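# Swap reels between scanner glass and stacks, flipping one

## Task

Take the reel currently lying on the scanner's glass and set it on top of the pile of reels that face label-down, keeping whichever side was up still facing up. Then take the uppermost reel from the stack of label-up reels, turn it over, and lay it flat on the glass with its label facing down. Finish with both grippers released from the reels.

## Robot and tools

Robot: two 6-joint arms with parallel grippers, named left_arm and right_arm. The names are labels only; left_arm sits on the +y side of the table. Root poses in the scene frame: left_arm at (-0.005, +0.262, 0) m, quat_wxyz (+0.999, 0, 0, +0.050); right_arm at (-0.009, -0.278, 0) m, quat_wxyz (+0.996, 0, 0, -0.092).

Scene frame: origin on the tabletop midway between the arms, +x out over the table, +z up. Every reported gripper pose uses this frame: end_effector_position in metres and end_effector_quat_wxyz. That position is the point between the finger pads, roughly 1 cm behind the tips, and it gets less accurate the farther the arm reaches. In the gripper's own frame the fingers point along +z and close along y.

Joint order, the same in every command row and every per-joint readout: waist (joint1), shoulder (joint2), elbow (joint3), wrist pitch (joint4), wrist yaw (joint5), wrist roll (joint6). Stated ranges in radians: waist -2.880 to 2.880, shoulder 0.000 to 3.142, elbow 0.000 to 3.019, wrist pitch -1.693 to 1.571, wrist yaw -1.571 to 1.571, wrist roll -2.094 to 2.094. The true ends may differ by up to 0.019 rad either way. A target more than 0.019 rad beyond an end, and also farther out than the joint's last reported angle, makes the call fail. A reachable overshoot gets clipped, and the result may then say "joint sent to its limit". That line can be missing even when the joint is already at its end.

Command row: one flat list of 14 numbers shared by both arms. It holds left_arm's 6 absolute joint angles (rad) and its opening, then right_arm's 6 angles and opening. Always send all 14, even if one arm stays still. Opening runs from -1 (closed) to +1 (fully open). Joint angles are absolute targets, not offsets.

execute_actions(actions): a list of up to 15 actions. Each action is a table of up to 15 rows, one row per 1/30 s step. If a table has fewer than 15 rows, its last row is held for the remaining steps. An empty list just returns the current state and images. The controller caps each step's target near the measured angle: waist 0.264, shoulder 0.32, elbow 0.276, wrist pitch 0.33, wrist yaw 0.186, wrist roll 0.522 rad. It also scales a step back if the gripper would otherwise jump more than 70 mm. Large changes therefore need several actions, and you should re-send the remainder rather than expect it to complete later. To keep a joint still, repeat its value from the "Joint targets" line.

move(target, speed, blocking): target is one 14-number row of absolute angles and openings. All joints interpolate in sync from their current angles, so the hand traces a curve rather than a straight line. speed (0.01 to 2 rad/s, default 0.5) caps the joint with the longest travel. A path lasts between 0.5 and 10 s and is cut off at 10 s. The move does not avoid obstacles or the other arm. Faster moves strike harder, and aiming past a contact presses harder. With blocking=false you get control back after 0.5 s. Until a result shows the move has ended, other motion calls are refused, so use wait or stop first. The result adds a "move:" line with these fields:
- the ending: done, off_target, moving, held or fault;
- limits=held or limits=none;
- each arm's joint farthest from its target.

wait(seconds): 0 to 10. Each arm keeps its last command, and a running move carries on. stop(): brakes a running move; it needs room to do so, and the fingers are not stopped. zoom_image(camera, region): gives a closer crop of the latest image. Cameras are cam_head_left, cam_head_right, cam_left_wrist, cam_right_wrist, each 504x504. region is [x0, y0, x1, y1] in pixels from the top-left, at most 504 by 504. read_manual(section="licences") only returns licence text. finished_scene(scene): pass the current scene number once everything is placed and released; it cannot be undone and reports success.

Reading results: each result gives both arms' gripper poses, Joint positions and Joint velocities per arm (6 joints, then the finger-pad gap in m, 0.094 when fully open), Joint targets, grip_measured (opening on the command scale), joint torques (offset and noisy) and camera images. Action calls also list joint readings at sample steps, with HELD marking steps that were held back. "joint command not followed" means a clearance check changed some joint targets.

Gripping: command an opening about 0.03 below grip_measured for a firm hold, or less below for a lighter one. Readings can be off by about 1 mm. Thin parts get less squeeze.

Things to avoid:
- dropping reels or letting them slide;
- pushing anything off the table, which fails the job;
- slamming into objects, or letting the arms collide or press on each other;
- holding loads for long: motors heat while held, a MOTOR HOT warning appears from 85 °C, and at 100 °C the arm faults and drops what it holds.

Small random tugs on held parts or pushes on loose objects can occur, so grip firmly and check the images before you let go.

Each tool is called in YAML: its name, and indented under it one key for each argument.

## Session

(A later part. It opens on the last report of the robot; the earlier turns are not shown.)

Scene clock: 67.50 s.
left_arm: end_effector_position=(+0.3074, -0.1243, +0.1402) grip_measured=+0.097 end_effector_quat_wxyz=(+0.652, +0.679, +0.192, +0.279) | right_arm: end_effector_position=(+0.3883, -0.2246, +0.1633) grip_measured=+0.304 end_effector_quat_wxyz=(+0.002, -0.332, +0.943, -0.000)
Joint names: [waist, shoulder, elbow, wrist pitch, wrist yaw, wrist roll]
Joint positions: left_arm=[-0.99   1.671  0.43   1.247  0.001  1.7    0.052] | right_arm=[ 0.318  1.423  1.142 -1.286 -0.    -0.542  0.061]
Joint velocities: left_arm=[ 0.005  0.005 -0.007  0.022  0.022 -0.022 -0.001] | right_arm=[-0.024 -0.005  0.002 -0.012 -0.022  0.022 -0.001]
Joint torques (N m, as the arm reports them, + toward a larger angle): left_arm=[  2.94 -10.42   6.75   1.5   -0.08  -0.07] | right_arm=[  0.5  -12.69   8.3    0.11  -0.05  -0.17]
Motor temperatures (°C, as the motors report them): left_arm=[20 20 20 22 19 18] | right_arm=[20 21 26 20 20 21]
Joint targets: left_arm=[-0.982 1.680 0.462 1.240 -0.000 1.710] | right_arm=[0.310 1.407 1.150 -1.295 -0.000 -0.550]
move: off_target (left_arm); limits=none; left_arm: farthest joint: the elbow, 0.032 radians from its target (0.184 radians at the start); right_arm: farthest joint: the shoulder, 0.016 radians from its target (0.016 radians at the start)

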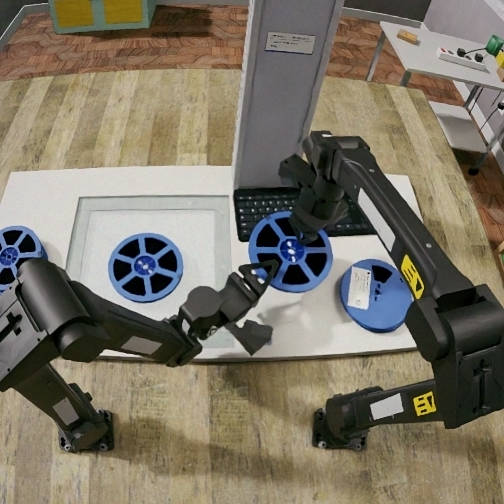

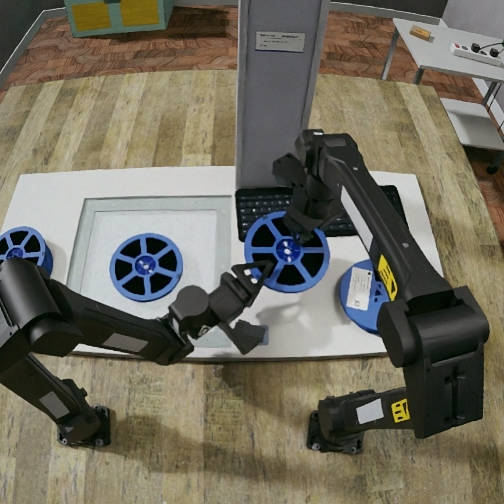

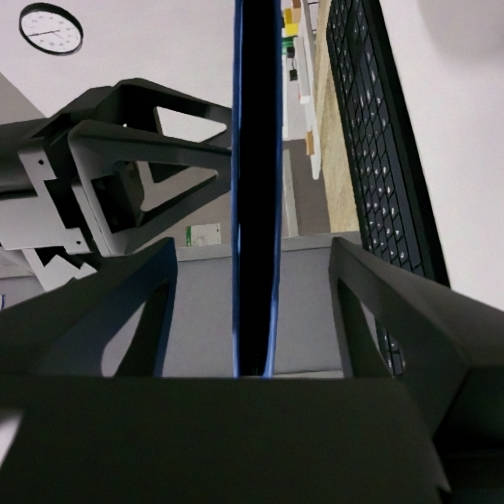

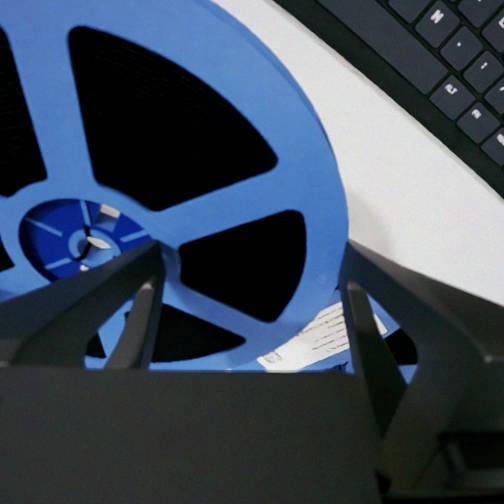

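Perfectly centred. Close, release right, lift it away, flip.

execute_actions:
  actions:
    - [[-0.982,1.67,0.462,1.26,0,1.71,-0.81,0.31,1.407,1.15,-1.295,0,-0.55,0.285]]
    - [[-0.982,1.67,0.462,1.26,0,1.71,-0.81,0.31,1.407,1.17,-1.295,0,-0.55,0.6]]

move:
  target: [-0.982,1.67,0.462,1.26,0,1.71,-0.81,0.31,1.36,1.29,-1.45,0,-0.55,0.6]
  speed: 0.5

move:
  target: [-0.982,1.62,0.462,1.24,0,1.4,-0.81,-0.4,1.36,1.29,-1.45,0,-0.55,0.6]
  speed: 1.2

move:
  target: [-0.982,1.62,0.462,1.24,0,-1.578,-0.81,-1.0,1.36,1.29,-1.45,0,-0.55,0.6]
  speed: 1.8

Scene clock: 68.83 s.
left_arm: end_effector_position=(+0.3077, -0.1240, +0.1397) grip_measured=-0.784 end_effector_quat_wxyz=(+0.651, +0.679, +0.192, +0.280) | right_arm: end_effector_position=(+0.3881, -0.2246, +0.1636) grip_measured=+0.598 end_effector_quat_wxyz=(+0.002, -0.332, +0.943, -0.000)
Joint names: [waist, shoulder, elbow, wrist pitch, wrist yaw, wrist roll]
Joint positions: left_arm=[-0.989  1.672  0.43   1.247  0.     1.702  0.01 ] | right_arm=[ 0.318  1.422  1.142 -1.287 -0.    -0.544  0.075]
Joint velocities: left_arm=[-0.015  0.005  0.012  0.002  0.066 -0.081  0.   ] | right_arm=[ 0.005 -0.005  0.017 -0.007  0.037  0.022 -0.001]
Joint torques (N m, as the arm reports them, + toward a larger angle): left_arm=[  2.87 -11.56   6.73   2.17  -0.05  -0.08] | right_arm=[  0.62 -12.52   9.88   0.14  -0.06  -0.15]
Motor temperatures (°C, as the motors report them): left_arm=[20 20 20 22 19 18] | right_arm=[20 21 26 20 20 21]
Joint targets: left_arm=[-0.982 1.670 0.462 1.260 0.000 1.710] | right_arm=[0.310 1.407 1.170 -1.295 -0.000 -0.550]
Step readings (joint positions; steps 1 to 15: 1st action; 16 to 30: 2nd action):
0: left_arm=[-0.990 1.671 0.430 1.247 0.001 1.701] | right_arm=[0.318 1.423 1.142 -1.286 -0.000 -0.542]
1: left_arm=[-0.990 1.671 0.430 1.247 0.001 1.701] | right_arm=[0.318 1.423 1.142 -1.286 -0.000 -0.542]
2: left_arm=[-0.990 1.671 0.430 1.247 0.001 1.701] | right_arm=[0.318 1.423 1.142 -1.286 -0.000 -0.542]
4: left_arm=[-0.990 1.671 0.430 1.247 0.001 1.701] | right_arm=[0.318 1.423 1.142 -1.286 -0.001 -0.542]
8: left_arm=[-0.989 1.672 0.430 1.247 0.000 1.702] | right_arm=[0.318 1.422 1.142 -1.287 -0.001 -0.544]
15: left_arm=[-0.989 1.672 0.430 1.247 0.000 1.702] | right_arm=[0.318 1.422 1.142 -1.287 -0.001 -0.544]
16: left_arm=[-0.989 1.672 0.430 1.247 0.000 1.702] | right_arm=[0.318 1.422 1.142 -1.287 -0.000 -0.544]
17: left_arm=[-0.989 1.672 0.430 1.247 0.000 1.702] | right_arm=[0.318 1.422 1.142 -1.287 -0.000 -0.544]
19: left_arm=[-0.989 1.672 0.430 1.247 0.000 1.702] | right_arm=[0.318 1.422 1.142 -1.287 -0.000 -0.544]
23: left_arm=[-0.989 1.672 0.430 1.247 0.000 1.702] | right_arm=[0.318 1.422 1.142 -1.287 -0.000 -0.544]
30: Joint positions above

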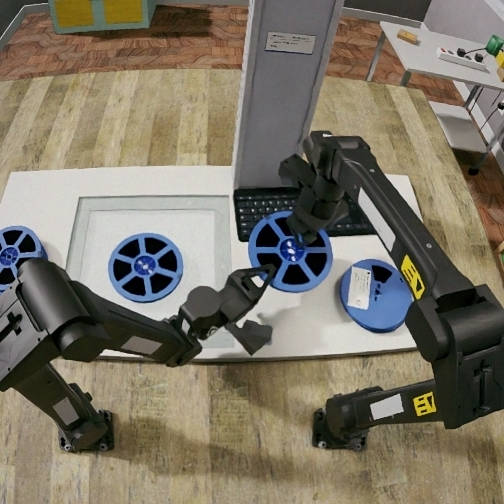

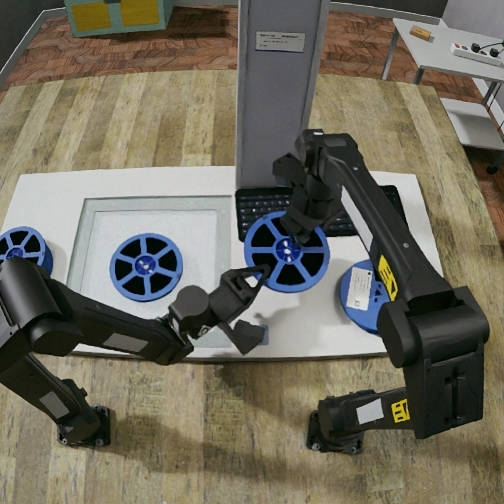

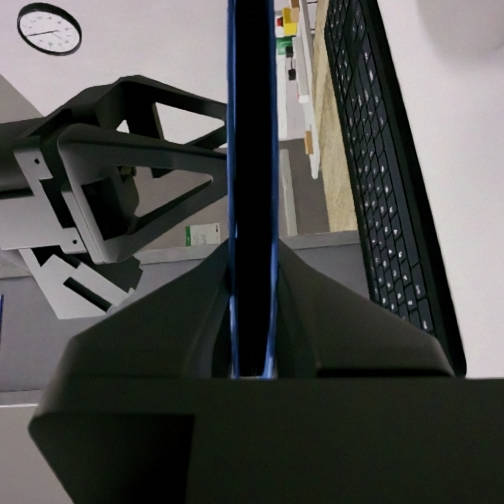

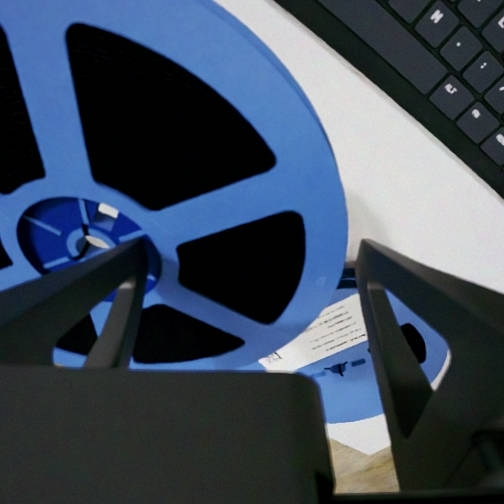

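Scene clock: 69.70 s.
left_arm: end_effector_position=(+0.3077, -0.1240, +0.1394) grip_measured=-0.784 end_effector_quat_wxyz=(+0.650, +0.680, +0.192, +0.280) | right_arm: end_effector_position=(+0.3837, -0.2252, +0.2319) grip_measured=+0.598 end_effector_quat_wxyz=(+0.016, -0.332, +0.943, -0.003)
Joint names: [waist, shoulder, elbow, wrist pitch, wrist yaw, wrist roll]
Joint positions: left_arm=[-0.989  1.672  0.43   1.245  0.     1.702  0.01 ] | right_arm=[ 0.318  1.358  1.26  -1.44  -0.    -0.544  0.075]
Joint velocities: left_arm=[-0.005  0.005  0.007 -0.022  0.007 -0.022  0.001] | right_arm=[-0.015 -0.005  0.012 -0.002 -0.037  0.007 -0.   ]
Joint torques (N m, as the arm reports them, + toward a larger angle): left_arm=[  2.89 -11.53   6.72   2.28  -0.05  -0.09] | right_arm=[  0.52 -10.25  10.44   0.09  -0.05  -0.15]
Motor temperatures (°C, as the motors report them): left_arm=[20 20 20 22 19 18] | right_arm=[20 21 26 20 20 21]
Joint targets: left_arm=[-0.982 1.670 0.462 1.260 -0.000 1.710] | right_arm=[0.310 1.360 1.290 -1.450 -0.000 -0.550]
move: off_target (left_arm, right_arm); limits=none; left_arm: farthest joint: the elbow, 0.032 radians from its target (0.032 radians at the start); right_arm: farthest joint: the elbow, 0.030 radians from its target (0.148 radians at the start)

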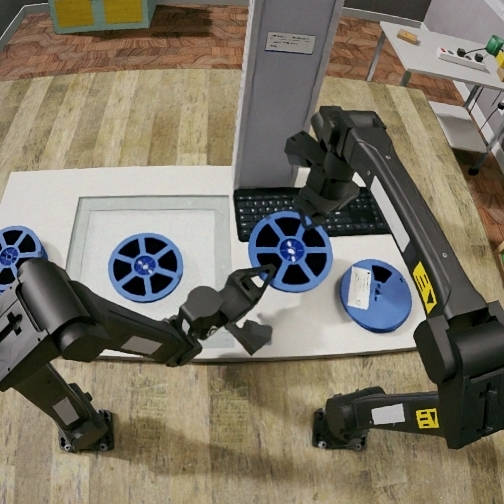

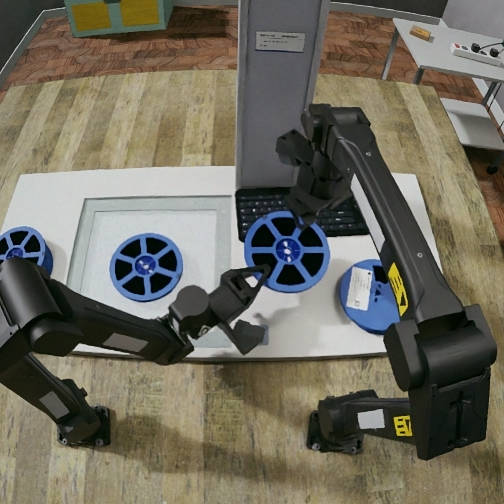

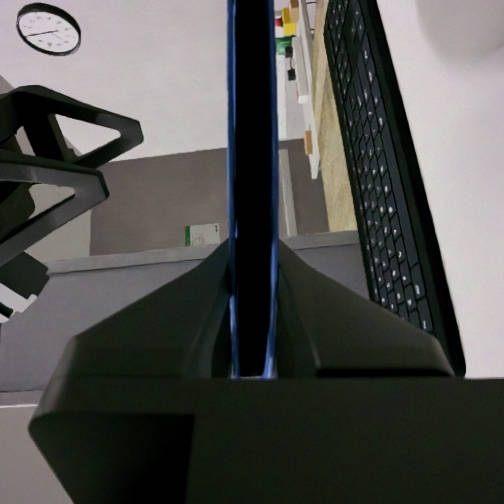

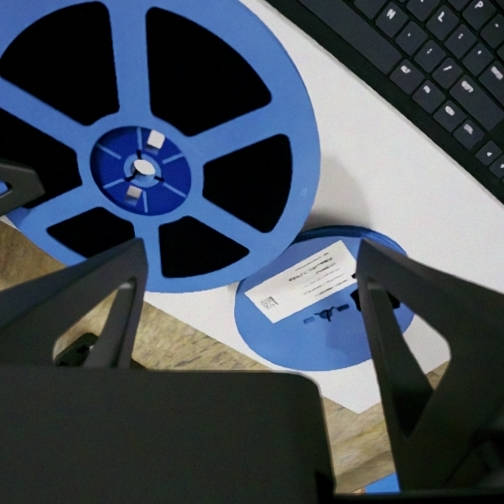

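Scene clock: 71.17 s.
left_arm: end_effector_position=(+0.3075, -0.1238, +0.1489) grip_measured=-0.783 end_effector_quat_wxyz=(+0.690, +0.639, +0.287, +0.184) | right_arm: end_effector_position=(+0.3188, -0.5002, +0.2319) grip_measured=+0.598 end_effector_quat_wxyz=(+0.013, +0.025, +1.000, -0.009)
Joint names: [waist, shoulder, elbow, wrist pitch, wrist yaw, wrist roll]
Joint positions: left_arm=[-0.989  1.648  0.43   1.237  0.     1.409  0.01 ] | right_arm=[-0.41   1.358  1.26  -1.44   0.001 -0.544  0.075]
Joint velocities: left_arm=[-0.015 -0.005  0.002  0.002  0.007 -0.037 -0.001] | right_arm=[-0.015 -0.005 -0.007 -0.002 -0.11   0.051  0.   ]
Joint torques (N m, as the arm reports them, + toward a larger angle): left_arm=[  2.92 -13.88   6.88   1.83  -0.06  -0.22] | right_arm=[  1.72 -10.52  10.38   0.12  -0.09  -0.15]
Motor temperatures (°C, as the motors report them): left_arm=[20 20 20 22 19 18] | right_arm=[20 21 26 20 20 21]
Joint targets: left_arm=[-0.982 1.620 0.462 1.240 0.000 1.400] | right_arm=[-0.400 1.360 1.290 -1.450 0.000 -0.550]
move: off_target (left_arm, right_arm); limits=none; left_arm: farthest joint: the elbow, 0.032 radians from its target (0.032 radians at the start); right_arm: farthest joint: the elbow, 0.030 radians from its target (0.030 radians at the start)

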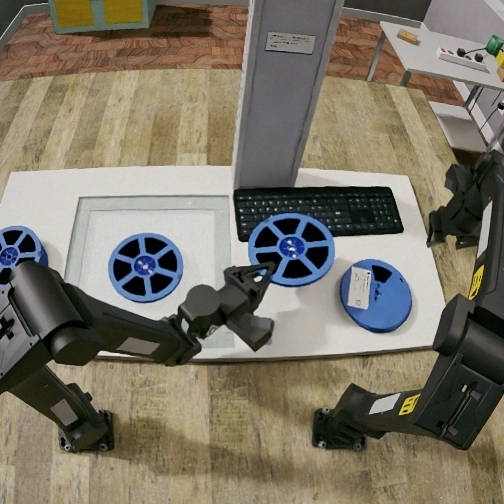

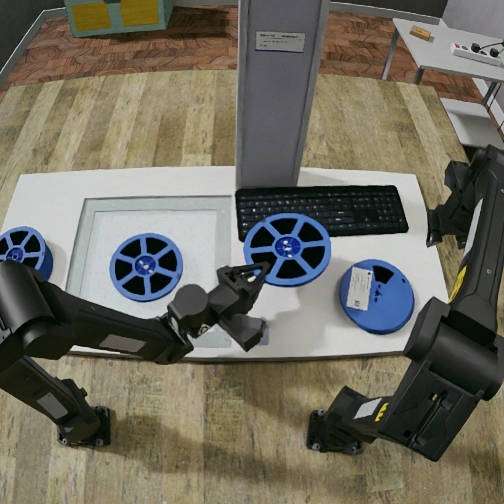

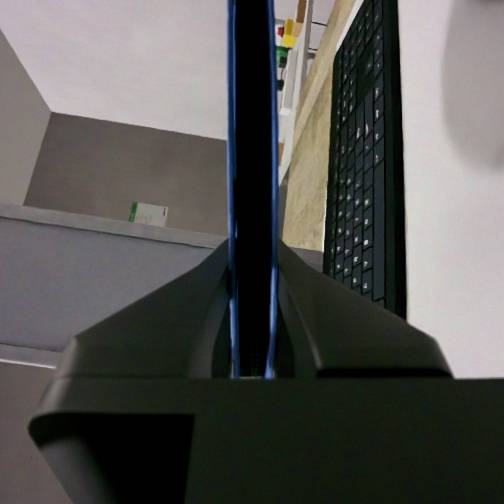

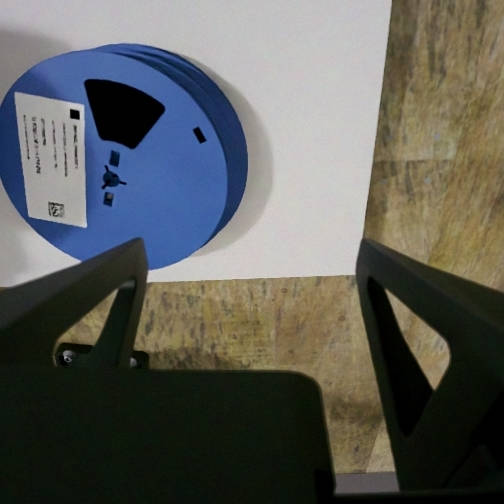

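Scene clock: 73.97 s.
left_arm: end_effector_position=(+0.3076, -0.1238, +0.1483) grip_measured=-0.783 end_effector_quat_wxyz=(+0.239, -0.233, +0.661, -0.672) | right_arm: end_effector_position=(+0.1417, -0.6442, +0.2319) grip_measured=+0.598 end_effector_quat_wxyz=(+0.010, +0.312, +0.950, -0.013)
Joint names: [waist, shoulder, elbow, wrist pitch, wrist yaw, wrist roll]
Joint positions: left_arm=[-0.989  1.648  0.43   1.235  0.    -1.568  0.01 ] | right_arm=[-0.994  1.358  1.26  -1.44   0.001 -0.544  0.075]
Joint velocities: left_arm=[-0.015 -0.005  0.007  0.012  0.022 -0.007  0.   ] | right_arm=[ 0.005 -0.005 -0.007 -0.002 -0.022 -0.022  0.   ]
Joint torques (N m, as the arm reports them, + toward a larger angle): left_arm=[  2.88 -13.93   6.9    1.91  -0.05  -0.07] | right_arm=[  0.69 -10.45  10.37   0.12  -0.1   -0.14]
Motor temperatures (°C, as the motors report them): left_arm=[20 20 20 22 19 18] | right_arm=[20 21 27 20 20 21]
Joint targets: left_arm=[-0.982 1.620 0.462 1.240 -0.000 -1.578] | right_arm=[-1.000 1.360 1.290 -1.450 0.000 -0.550]
move: off_target (left_arm, right_arm); limits=none; left_arm: farthest joint: the elbow, 0.032 radians from its target (0.032 radians at the start); right_arm: farthest joint: the elbow, 0.030 radians from its target (0.030 radians at the start)

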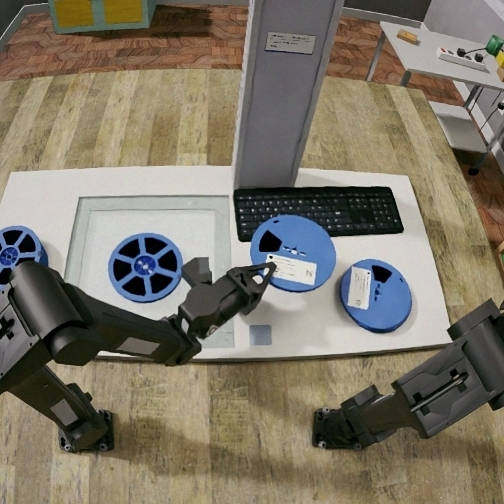

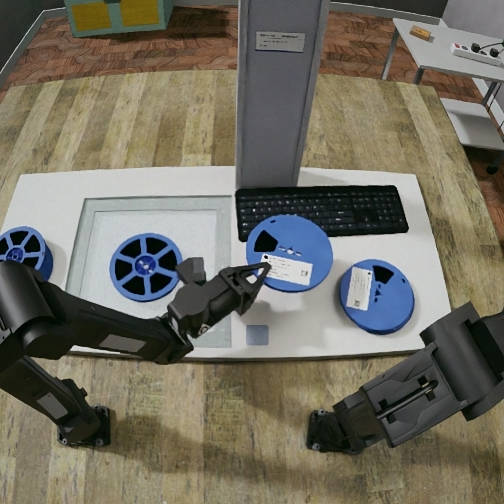

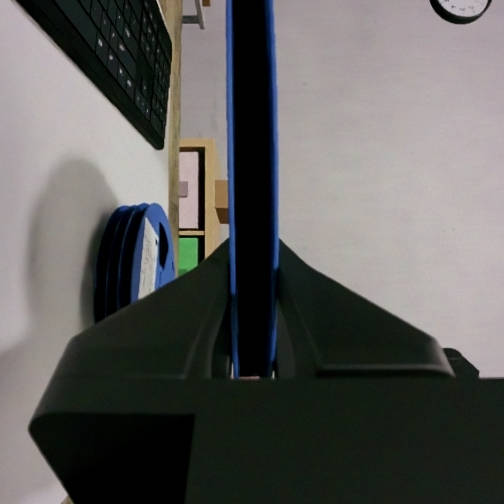

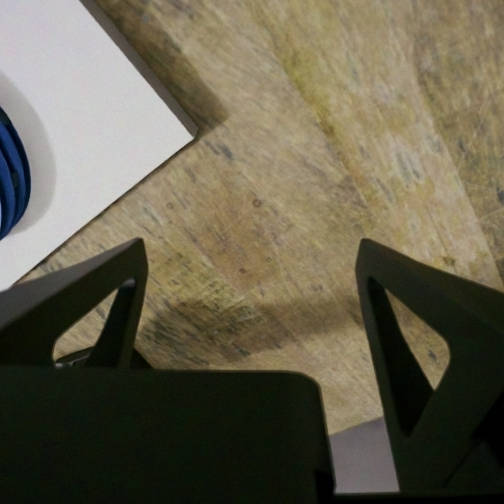

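move:
  target: [-1.24,1.893,0.748,1.08,0,-1.578,-0.81,-1.0,1.36,1.29,-1.45,0,-0.55,0.6]
  speed: 0.4

Scene clock: 75.57 s.
left_arm: end_effector_position=(+0.2410, -0.2793, +0.0887) grip_measured=-0.784 end_effector_quat_wxyz=(+0.142, -0.157, +0.726, -0.654) | right_arm: end_effector_position=(+0.1417, -0.6442, +0.2319) grip_measured=+0.598 end_effector_quat_wxyz=(+0.010, +0.312, +0.950, -0.013)
Joint names: [waist, shoulder, elbow, wrist pitch, wrist yaw, wrist roll]
Joint positions: left_arm=[-1.244  1.893  0.708  1.081  0.    -1.569  0.01 ] | right_arm=[-0.994  1.358  1.26  -1.44   0.001 -0.544  0.075]
Joint velocities: left_arm=[-0.015  0.005  0.002  0.007  0.066  0.022  0.   ] | right_arm=[-0.015  0.005  0.017 -0.012  0.007  0.022  0.   ]
Joint torques (N m, as the arm reports them, + toward a larger angle): left_arm=[  2.58 -15.74   7.66   1.74  -0.06  -0.08] | right_arm=[  0.69 -10.41  10.37   0.11  -0.1   -0.15]
Motor temperatures (°C, as the motors report them): left_arm=[20 20 20 22 19 18] | right_arm=[20 21 27 20 20 21]
Joint targets: left_arm=[-1.240 1.893 0.748 1.080 0.000 -1.578] | right_arm=[-1.000 1.360 1.290 -1.450 -0.000 -0.550]
move: off_target (left_arm, right_arm); limits=none; left_arm: farthest joint: the elbow, 0.040 radians from its target (0.318 radians at the start); right_arm: farthest joint: the elbow, 0.030 radians from its target (0.030 radians at the start)

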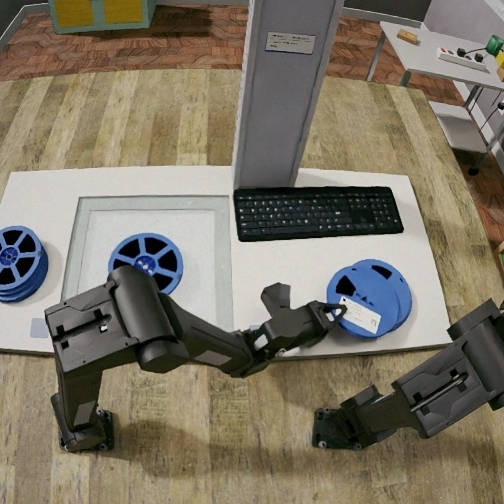

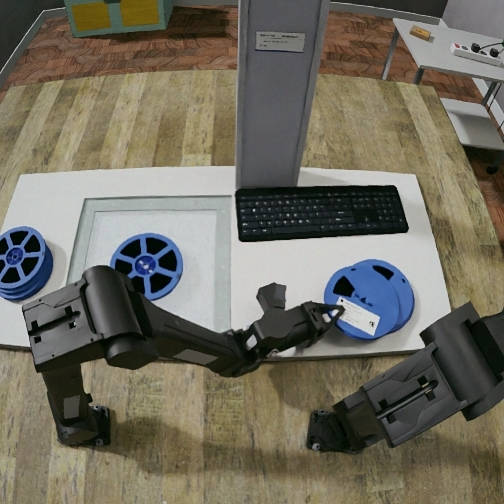

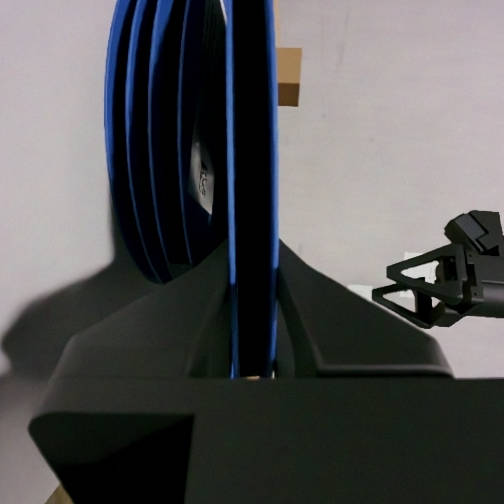

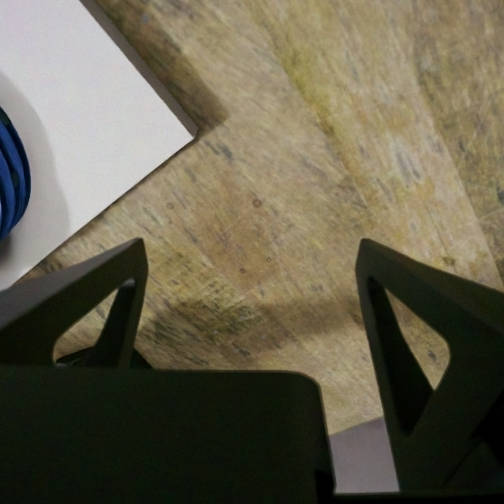

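execute_actions:
  actions:
    - [[-1.225,1.925,0.745,1.125,0,-1.578,-0.81,-1.0,1.36,1.29,-1.45,0,-0.55,0.6]]
    - [[-1.225,1.925,0.745,1.125,0,-1.578,-0.74,-1.0,1.36,1.29,-1.45,0,-0.55,0.6],[-1.225,1.925,0.745,1.125,0,-1.578,-0.7,-1.0,1.36,1.29,-1.45,0,-0.55,0.6],[-1.225,1.925,0.745,1.125,0,-1.578,-0.66,-1.0,1.36,1.29,-1.45,0,-0.55,0.6],[-1.225,1.925,0.745,1.125,0,-1.578,-0.62,-1.0,1.36,1.29,-1.45,0,-0.55,0.6],[-1.225,1.925,0.745,1.125,0,-1.578,-0.58,-1.0,1.36,1.29,-1.45,0,-0.55,0.6],[-1.225,1.925,0.745,1.125,0,-1.578,-0.54,-1.0,1.36,1.29,-1.45,0,-0.55,0.6],[-1.225,1.925,0.745,1.125,0,-1.578,-0.5,-1.0,1.36,1.29,-1.45,0,-0.55,0.6],[-1.225,1.925,0.745,1.125,0,-1.578,-0.45,-1.0,1.36,1.29,-1.45,0,-0.55,0.6],[-1.225,1.925,0.745,1.125,0,-1.578,-0.4,-1.0,1.36,1.29,-1.45,0,-0.55,0.6],[-1.225,1.925,0.745,1.125,0,-1.578,-0.35,-1.0,1.36,1.29,-1.45,0,-0.55,0.6],[-1.225,1.925,0.745,1.125,0,-1.578,-0.3,-1.0,1.36,1.29,-1.45,0,-0.55,0.6],[-1.225,1.925,0.745,1.125,0,-1.578,-0.25,-1.0,1.36,1.29,-1.45,0,-0.55,0.6],[-1.225,1.925,0.745,1.125,0,-1.578,-0.18,-1.0,1.36,1.29,-1.45,0,-0.55,0.6],[-1.225,1.925,0.745,1.125,0,-1.578,-0.1,-1.0,1.36,1.29,-1.45,0,-0.55,0.6],[-1.225,1.925,0.745,1.125,0,-1.578,0,-1.0,1.36,1.29,-1.45,0,-0.55,0.6]]

Scene clock: 77.33 s.
left_arm: end_effector_position=(+0.2466, -0.2766, +0.0825) grip_measured=-0.049 end_effector_quat_wxyz=(+0.146, -0.160, +0.723, -0.655) | right_arm: end_effector_position=(+0.1417, -0.6442, +0.2319) grip_measured=+0.598 end_effector_quat_wxyz=(+0.010, +0.312, +0.950, -0.013)
Joint names: [waist, shoulder, elbow, wrist pitch, wrist yaw, wrist roll]
Joint positions: left_arm=[-1.233  1.916  0.709  1.109  0.001 -1.57   0.045] | right_arm=[-0.994  1.358  1.26  -1.44   0.001 -0.544  0.075]
Joint velocities: left_arm=[ 0.005 -0.015 -0.007 -0.002 -0.051  0.022  0.093] | right_arm=[ 0.005 -0.005 -0.012  0.012  0.037 -0.037 -0.001]
Joint torques (N m, as the arm reports them, + toward a larger angle): left_arm=[  3.02 -14.61   7.15   2.38  -0.09  -0.06] | right_arm=[  0.7  -10.43  10.37   0.12  -0.1   -0.15]
Motor temperatures (°C, as the motors report them): left_arm=[20 20 21 22 19 18] | right_arm=[20 21 27 20 20 21]
Joint targets: left_arm=[-1.225 1.925 0.745 1.125 0.000 -1.578] | right_arm=[-1.000 1.360 1.290 -1.450 0.000 -0.550]
Step readings (joint positions; steps 1 to 15: 1st action; 16 to 30: 2nd action):
0: left_arm=[-1.244 1.893 0.708 1.081 0.000 -1.569] | right_arm=[-0.994 1.358 1.260 -1.440 0.001 -0.544]
1: left_arm=[-1.243 1.895 0.708 1.083 0.000 -1.569] | right_arm=[-0.994 1.358 1.260 -1.440 0.001 -0.544]
2: left_arm=[-1.242 1.899 0.708 1.089 0.000 -1.569] | right_arm=[-0.994 1.358 1.260 -1.440 0.001 -0.544]
4: left_arm=[-1.239 1.908 0.708 1.102 0.001 -1.569] | right_arm=[-0.994 1.358 1.260 -1.440 0.001 -0.544]
8: left_arm=[-1.237 1.912 0.709 1.109 0.001 -1.570] | right_arm=[-0.994 1.358 1.260 -1.440 0.001 -0.544]
15: left_arm=[-1.237 1.912 0.709 1.109 0.001 -1.570] | right_arm=[-0.994 1.358 1.260 -1.440 0.001 -0.544]
16: left_arm=[-1.237 1.912 0.709 1.109 0.001 -1.570] | right_arm=[-0.994 1.358 1.260 -1.440 0.001 -0.544]
17: left_arm=[-1.237 1.912 0.709 1.109 0.001 -1.570] | right_arm=[-0.994 1.358 1.260 -1.440 0.001 -0.544]
19: left_arm=[-1.236 1.914 0.709 1.109 0.001 -1.570] | right_arm=[-0.994 1.358 1.260 -1.440 0.001 -0.544]
23: left_arm=[-1.233 1.916 0.709 1.109 0.001 -1.570] | right_arm=[-0.994 1.358 1.260 -1.440 0.001 -0.544]
30: Joint positions above

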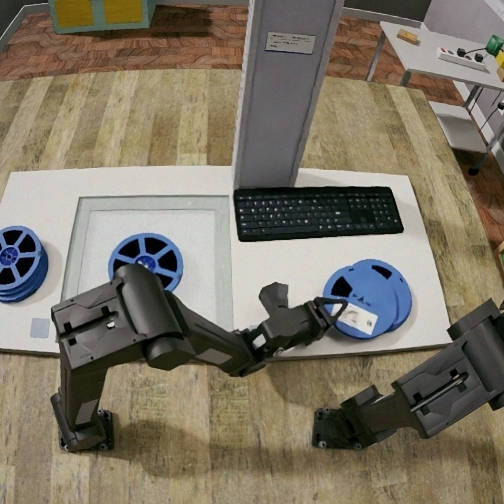

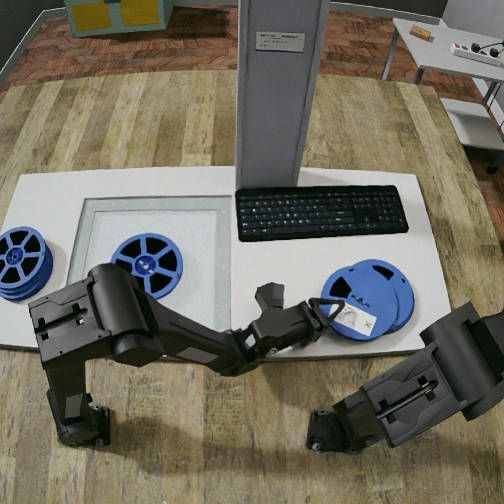

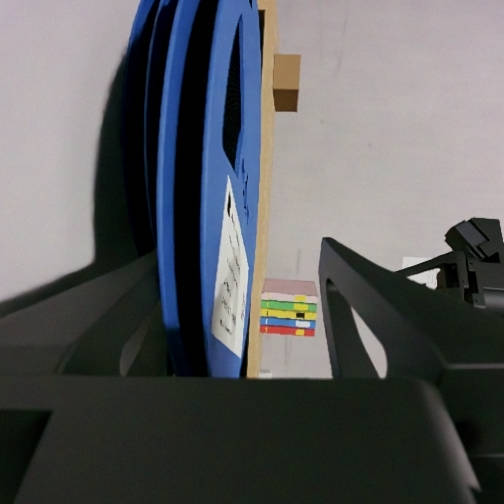

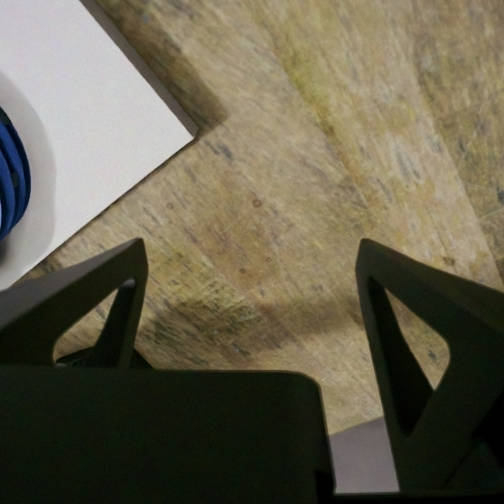

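move:
  target: [-1.23,1.84,0.559,1.165,0,-1.578,0.15,-1.0,1.36,1.29,-1.45,0,-0.55,0.6]
  speed: 0.3

move:
  target: [-1.23,1.85,0.59,1.165,0,0,0,-1.0,1.36,1.29,-1.45,0,-0.55,0.6]
  speed: 2

Scene clock: 78.60 s.
left_arm: end_effector_position=(+0.2235, -0.2273, +0.0666) grip_measured=+0.147 end_effector_quat_wxyz=(+0.141, -0.165, +0.743, -0.633) | right_arm: end_effector_position=(+0.1417, -0.6442, +0.2319) grip_measured=+0.598 end_effector_quat_wxyz=(+0.010, +0.312, +0.950, -0.013)
Joint names: [waist, shoulder, elbow, wrist pitch, wrist yaw, wrist roll]
Joint positions: left_arm=[-1.233  1.862  0.561  1.143  0.001 -1.57   0.054] | right_arm=[-0.994  1.358  1.26  -1.44   0.001 -0.544  0.075]
Joint velocities: left_arm=[-0.005 -0.005 -0.017 -0.002 -0.081  0.095 -0.   ] | right_arm=[ 0.015  0.015  0.012  0.002 -0.007 -0.051  0.   ]
Joint torques (N m, as the arm reports them, + toward a larger angle): left_arm=[  2.51 -16.12   3.95   2.55  -0.11  -0.08] | right_arm=[  0.68 -10.47  10.38   0.13  -0.1   -0.15]
Motor temperatures (°C, as the motors report them): left_arm=[20 20 21 22 19 18] | right_arm=[20 21 27 20 20 21]
Joint targets: left_arm=[-1.230 1.840 0.559 1.165 0.000 -1.578] | right_arm=[-1.000 1.360 1.290 -1.450 0.000 -0.550]
move: off_target (left_arm, right_arm); limits=none; left_arm: farthest joint: the shoulder, 0.022 radians from its target (0.076 radians at the start); right_arm: farthest joint: the elbow, 0.030 radians from its target (0.030 radians at the start)

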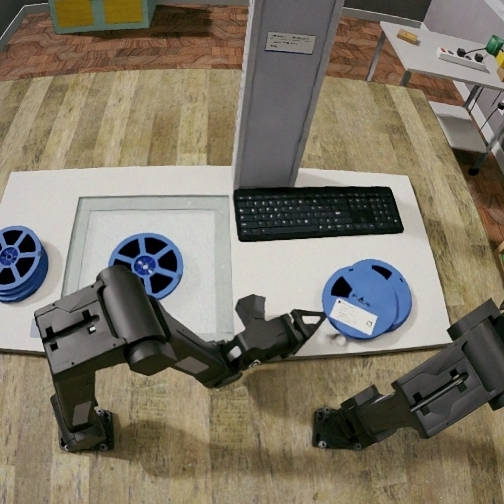

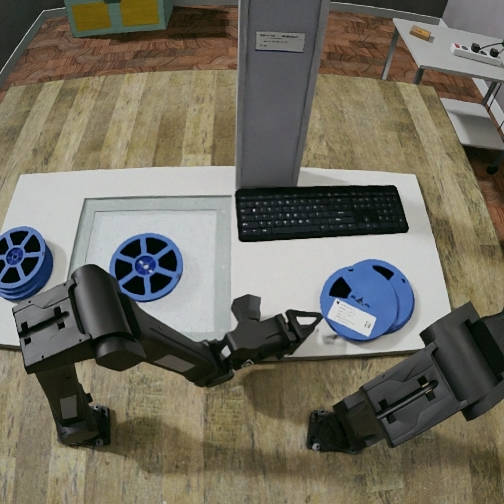

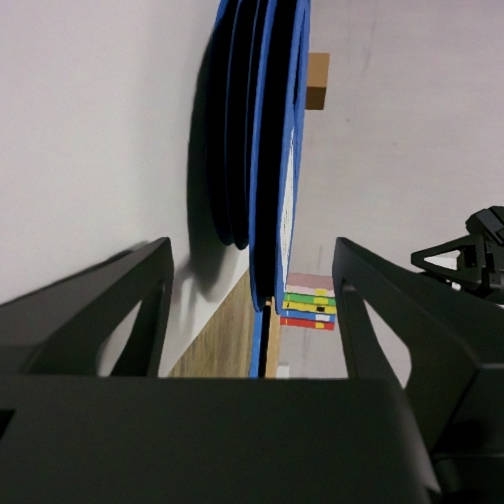

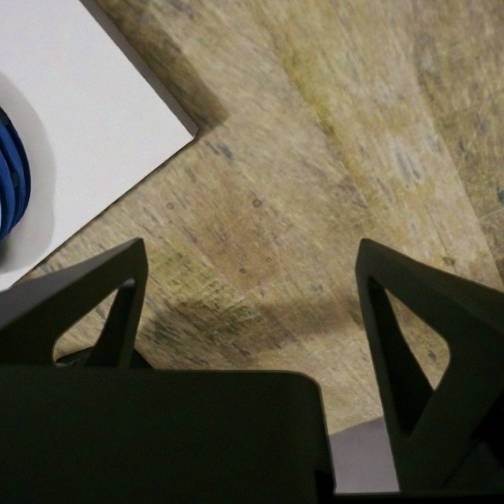

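Scene clock: 80.57 s.
left_arm: end_effector_position=(+0.2238, -0.2281, +0.0723) grip_measured=+0.002 end_effector_quat_wxyz=(+0.551, +0.403, +0.639, -0.355) | right_arm: end_effector_position=(+0.1417, -0.6442, +0.2319) grip_measured=+0.598 end_effector_quat_wxyz=(+0.010, +0.312, +0.950, -0.013)
Joint names: [waist, shoulder, elbow, wrist pitch, wrist yaw, wrist roll]
Joint positions: left_arm=[-1.233  1.856  0.561  1.153  0.001 -0.01   0.047] | right_arm=[-0.994  1.358  1.26  -1.44   0.001 -0.544  0.075]
Joint velocities: left_arm=[-0.005 -0.024 -0.002 -0.007 -0.066 -0.037 -0.001] | right_arm=[ 0.005  0.005  0.007 -0.002  0.022 -0.022 -0.001]
Joint torques (N m, as the arm reports them, + toward a larger angle): left_arm=[  2.45 -14.3    6.16   2.22  -0.11   0.03] | right_arm=[  0.67 -10.45  10.37   0.11  -0.11  -0.15]
Motor temperatures (°C, as the motors report them): left_arm=[20 20 21 22 19 18] | right_arm=[20 21 27 20 20 21]
Joint targets: left_arm=[-1.230 1.850 0.590 1.165 -0.000 0.000] | right_arm=[-1.000 1.360 1.290 -1.450 0.000 -0.550]
move: off_target (left_arm, right_arm); limits=none; left_arm: farthest joint: the elbow, 0.029 radians from its target (0.029 radians at the start); right_arm: farthest joint: the elbow, 0.030 radians from its target (0.030 radians at the start)

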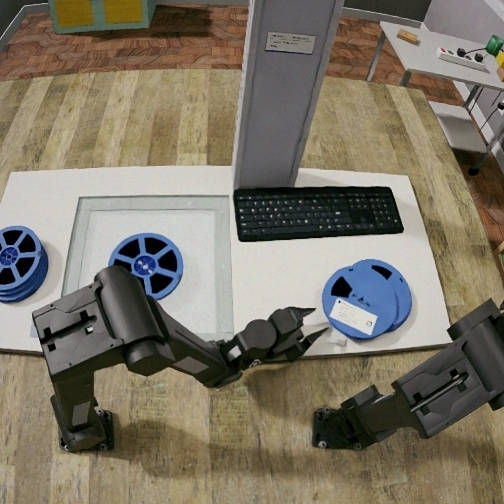

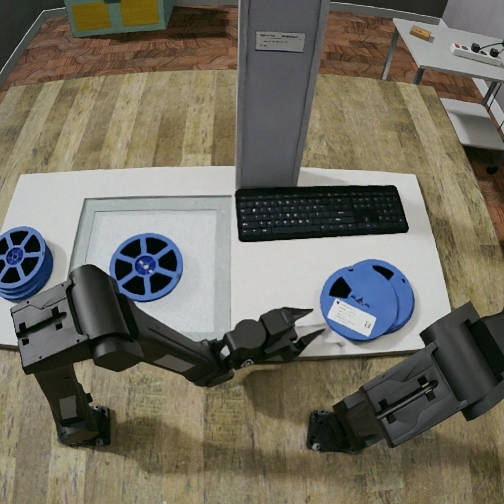

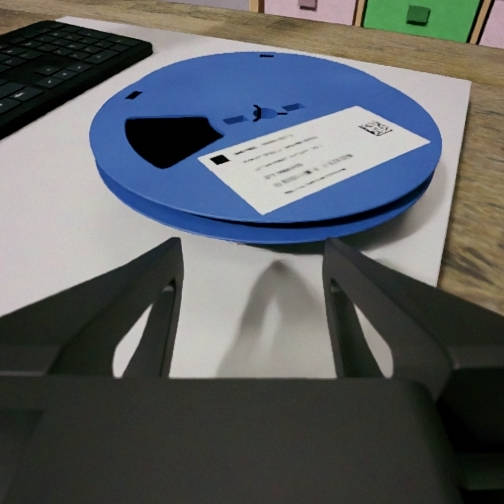

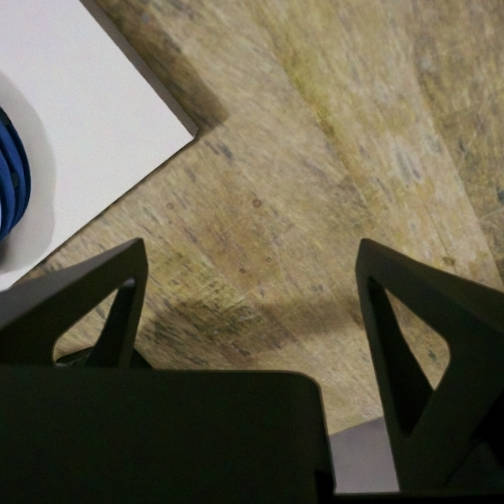

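move:
  target: [-1.23,1.94,0.78,1.035,0,0,0,-1.0,1.36,1.29,-1.45,0,-0.55,0.6]
  speed: 0.2

move:
  target: [-1.23,1.8,0.6,1.1,0,0,0,-1.0,1.36,1.29,-1.45,0,-0.55,0.6]
  speed: 0.4

Scene clock: 82.20 s.
left_arm: end_effector_position=(+0.2507, -0.2856, +0.0717) grip_measured=+0.002 end_effector_quat_wxyz=(+0.550, +0.403, +0.640, -0.354) | right_arm: end_effector_position=(+0.1417, -0.6442, +0.2319) grip_measured=+0.598 end_effector_quat_wxyz=(+0.010, +0.312, +0.950, -0.013)
Joint names: [waist, shoulder, elbow, wrist pitch, wrist yaw, wrist roll]
Joint positions: left_arm=[-1.233  1.928  0.741  1.042  0.001 -0.009  0.047] | right_arm=[-0.994  1.358  1.26  -1.44   0.001 -0.544  0.075]
Joint velocities: left_arm=[ 0.005  0.005 -0.007 -0.017 -0.007 -0.066 -0.001] | right_arm=[-0.005 -0.015 -0.022  0.002 -0.081 -0.007  0.001]
Joint torques (N m, as the arm reports them, + toward a larger angle): left_arm=[  2.51 -14.85   7.58   1.54  -0.11   0.  ] | right_arm=[  0.69 -10.43  10.38   0.12  -0.1   -0.15]
Motor temperatures (°C, as the motors report them): left_arm=[20 20 21 22 19 18] | right_arm=[20 21 27 20 20 21]
Joint targets: left_arm=[-1.230 1.940 0.780 1.035 -0.000 -0.000] | right_arm=[-1.000 1.360 1.290 -1.450 -0.000 -0.550]
move: off_target (left_arm, right_arm); limits=none; left_arm: farthest joint: the elbow, 0.039 radians from its target (0.219 radians at the start); right_arm: farthest joint: the elbow, 0.030 radians from its target (0.030 radians at the start)

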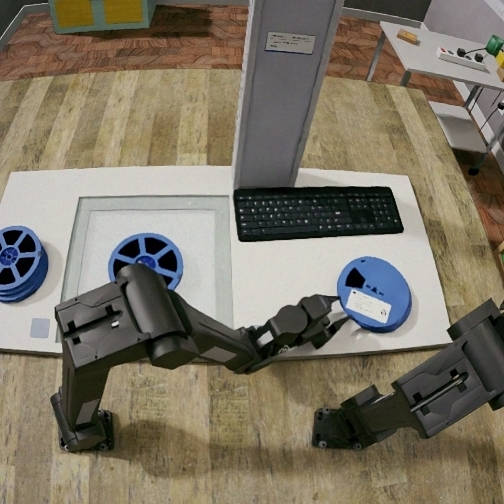

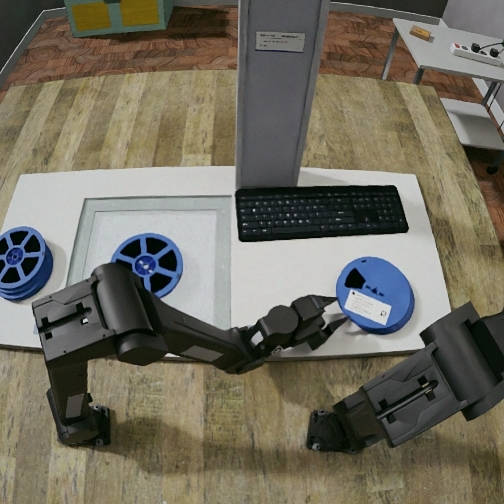

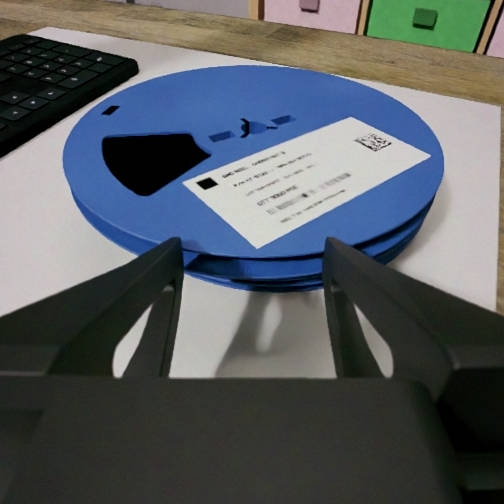

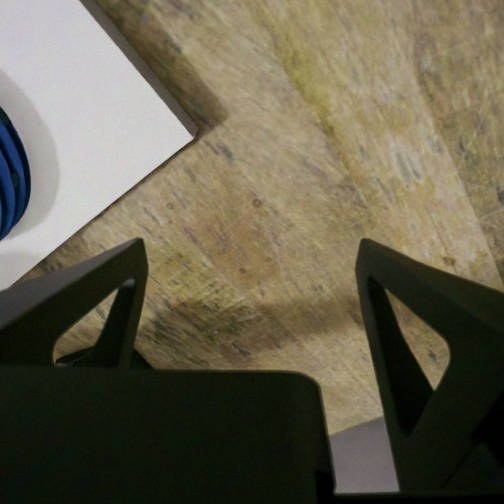

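Scene clock: 83.03 s.
left_arm: end_effector_position=(+0.2307, -0.2428, +0.0923) grip_measured=+0.002 end_effector_quat_wxyz=(+0.555, +0.401, +0.636, -0.357) | right_arm: end_effector_position=(+0.1417, -0.6442, +0.2319) grip_measured=+0.598 end_effector_quat_wxyz=(+0.010, +0.312, +0.950, -0.013)
Joint names: [waist, shoulder, elbow, wrist pitch, wrist yaw, wrist roll]
Joint positions: left_arm=[-1.233  1.814  0.603  1.081  0.001 -0.009  0.047] | right_arm=[-0.994  1.358  1.26  -1.44   0.001 -0.544  0.075]
Joint velocities: left_arm=[-0.005 -0.015 -0.007  0.002 -0.037  0.007 -0.001] | right_arm=[-0.005 -0.005 -0.017  0.002  0.007  0.037  0.   ]
Joint torques (N m, as the arm reports them, + toward a larger angle): left_arm=[  2.51 -15.56   4.46   2.51  -0.11   0.01] | right_arm=[  0.68 -10.43  10.36   0.12  -0.1   -0.15]
Motor temperatures (°C, as the motors report them): left_arm=[20 20 21 22 19 18] | right_arm=[20 21 27 20 20 21]
Joint targets: left_arm=[-1.230 1.800 0.600 1.100 0.000 0.000] | right_arm=[-1.000 1.360 1.290 -1.450 0.000 -0.550]
move: off_target (right_arm); limits=none; left_arm: farthest joint: the wrist pitch, 0.019 radians from its target (0.058 radians at the start); right_arm: farthest joint: the elbow, 0.030 radians from its target (0.030 radians at the start)

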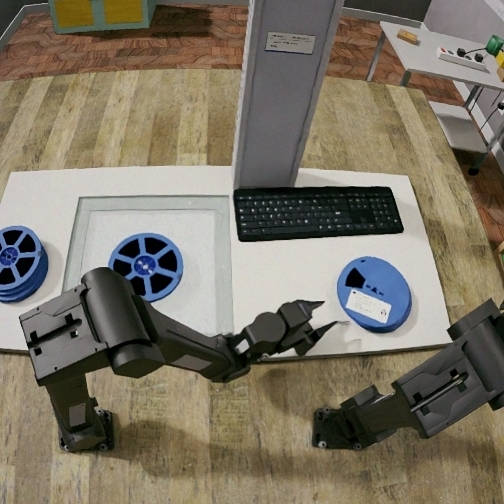

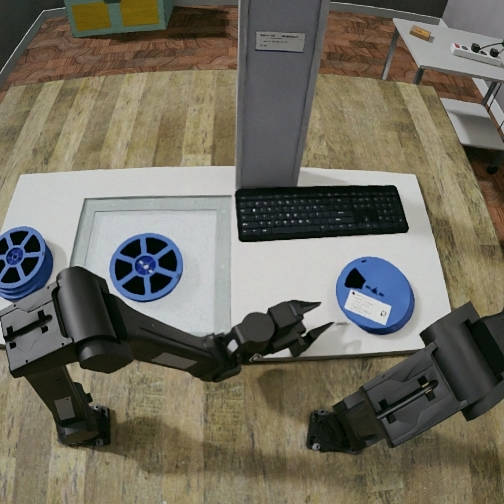

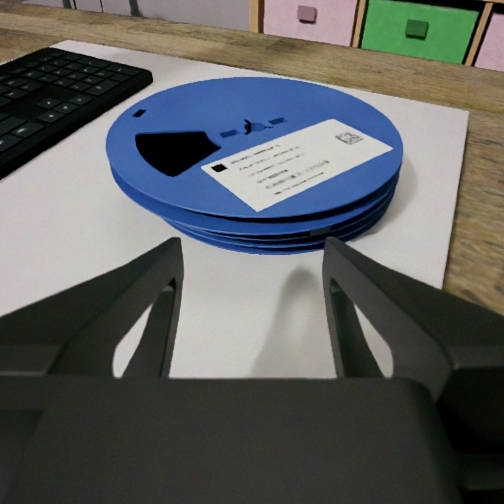

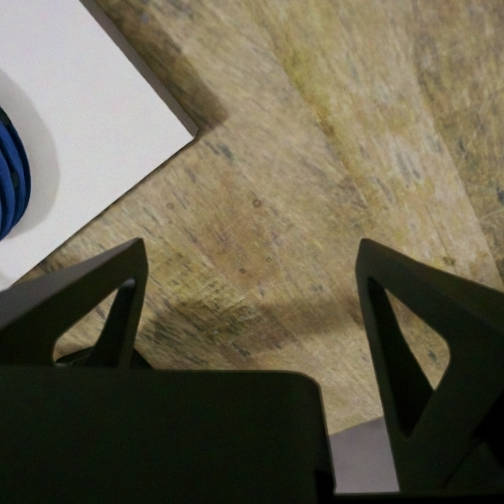

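finished_scene:
  scene: 1

The scene is finished: the task was done.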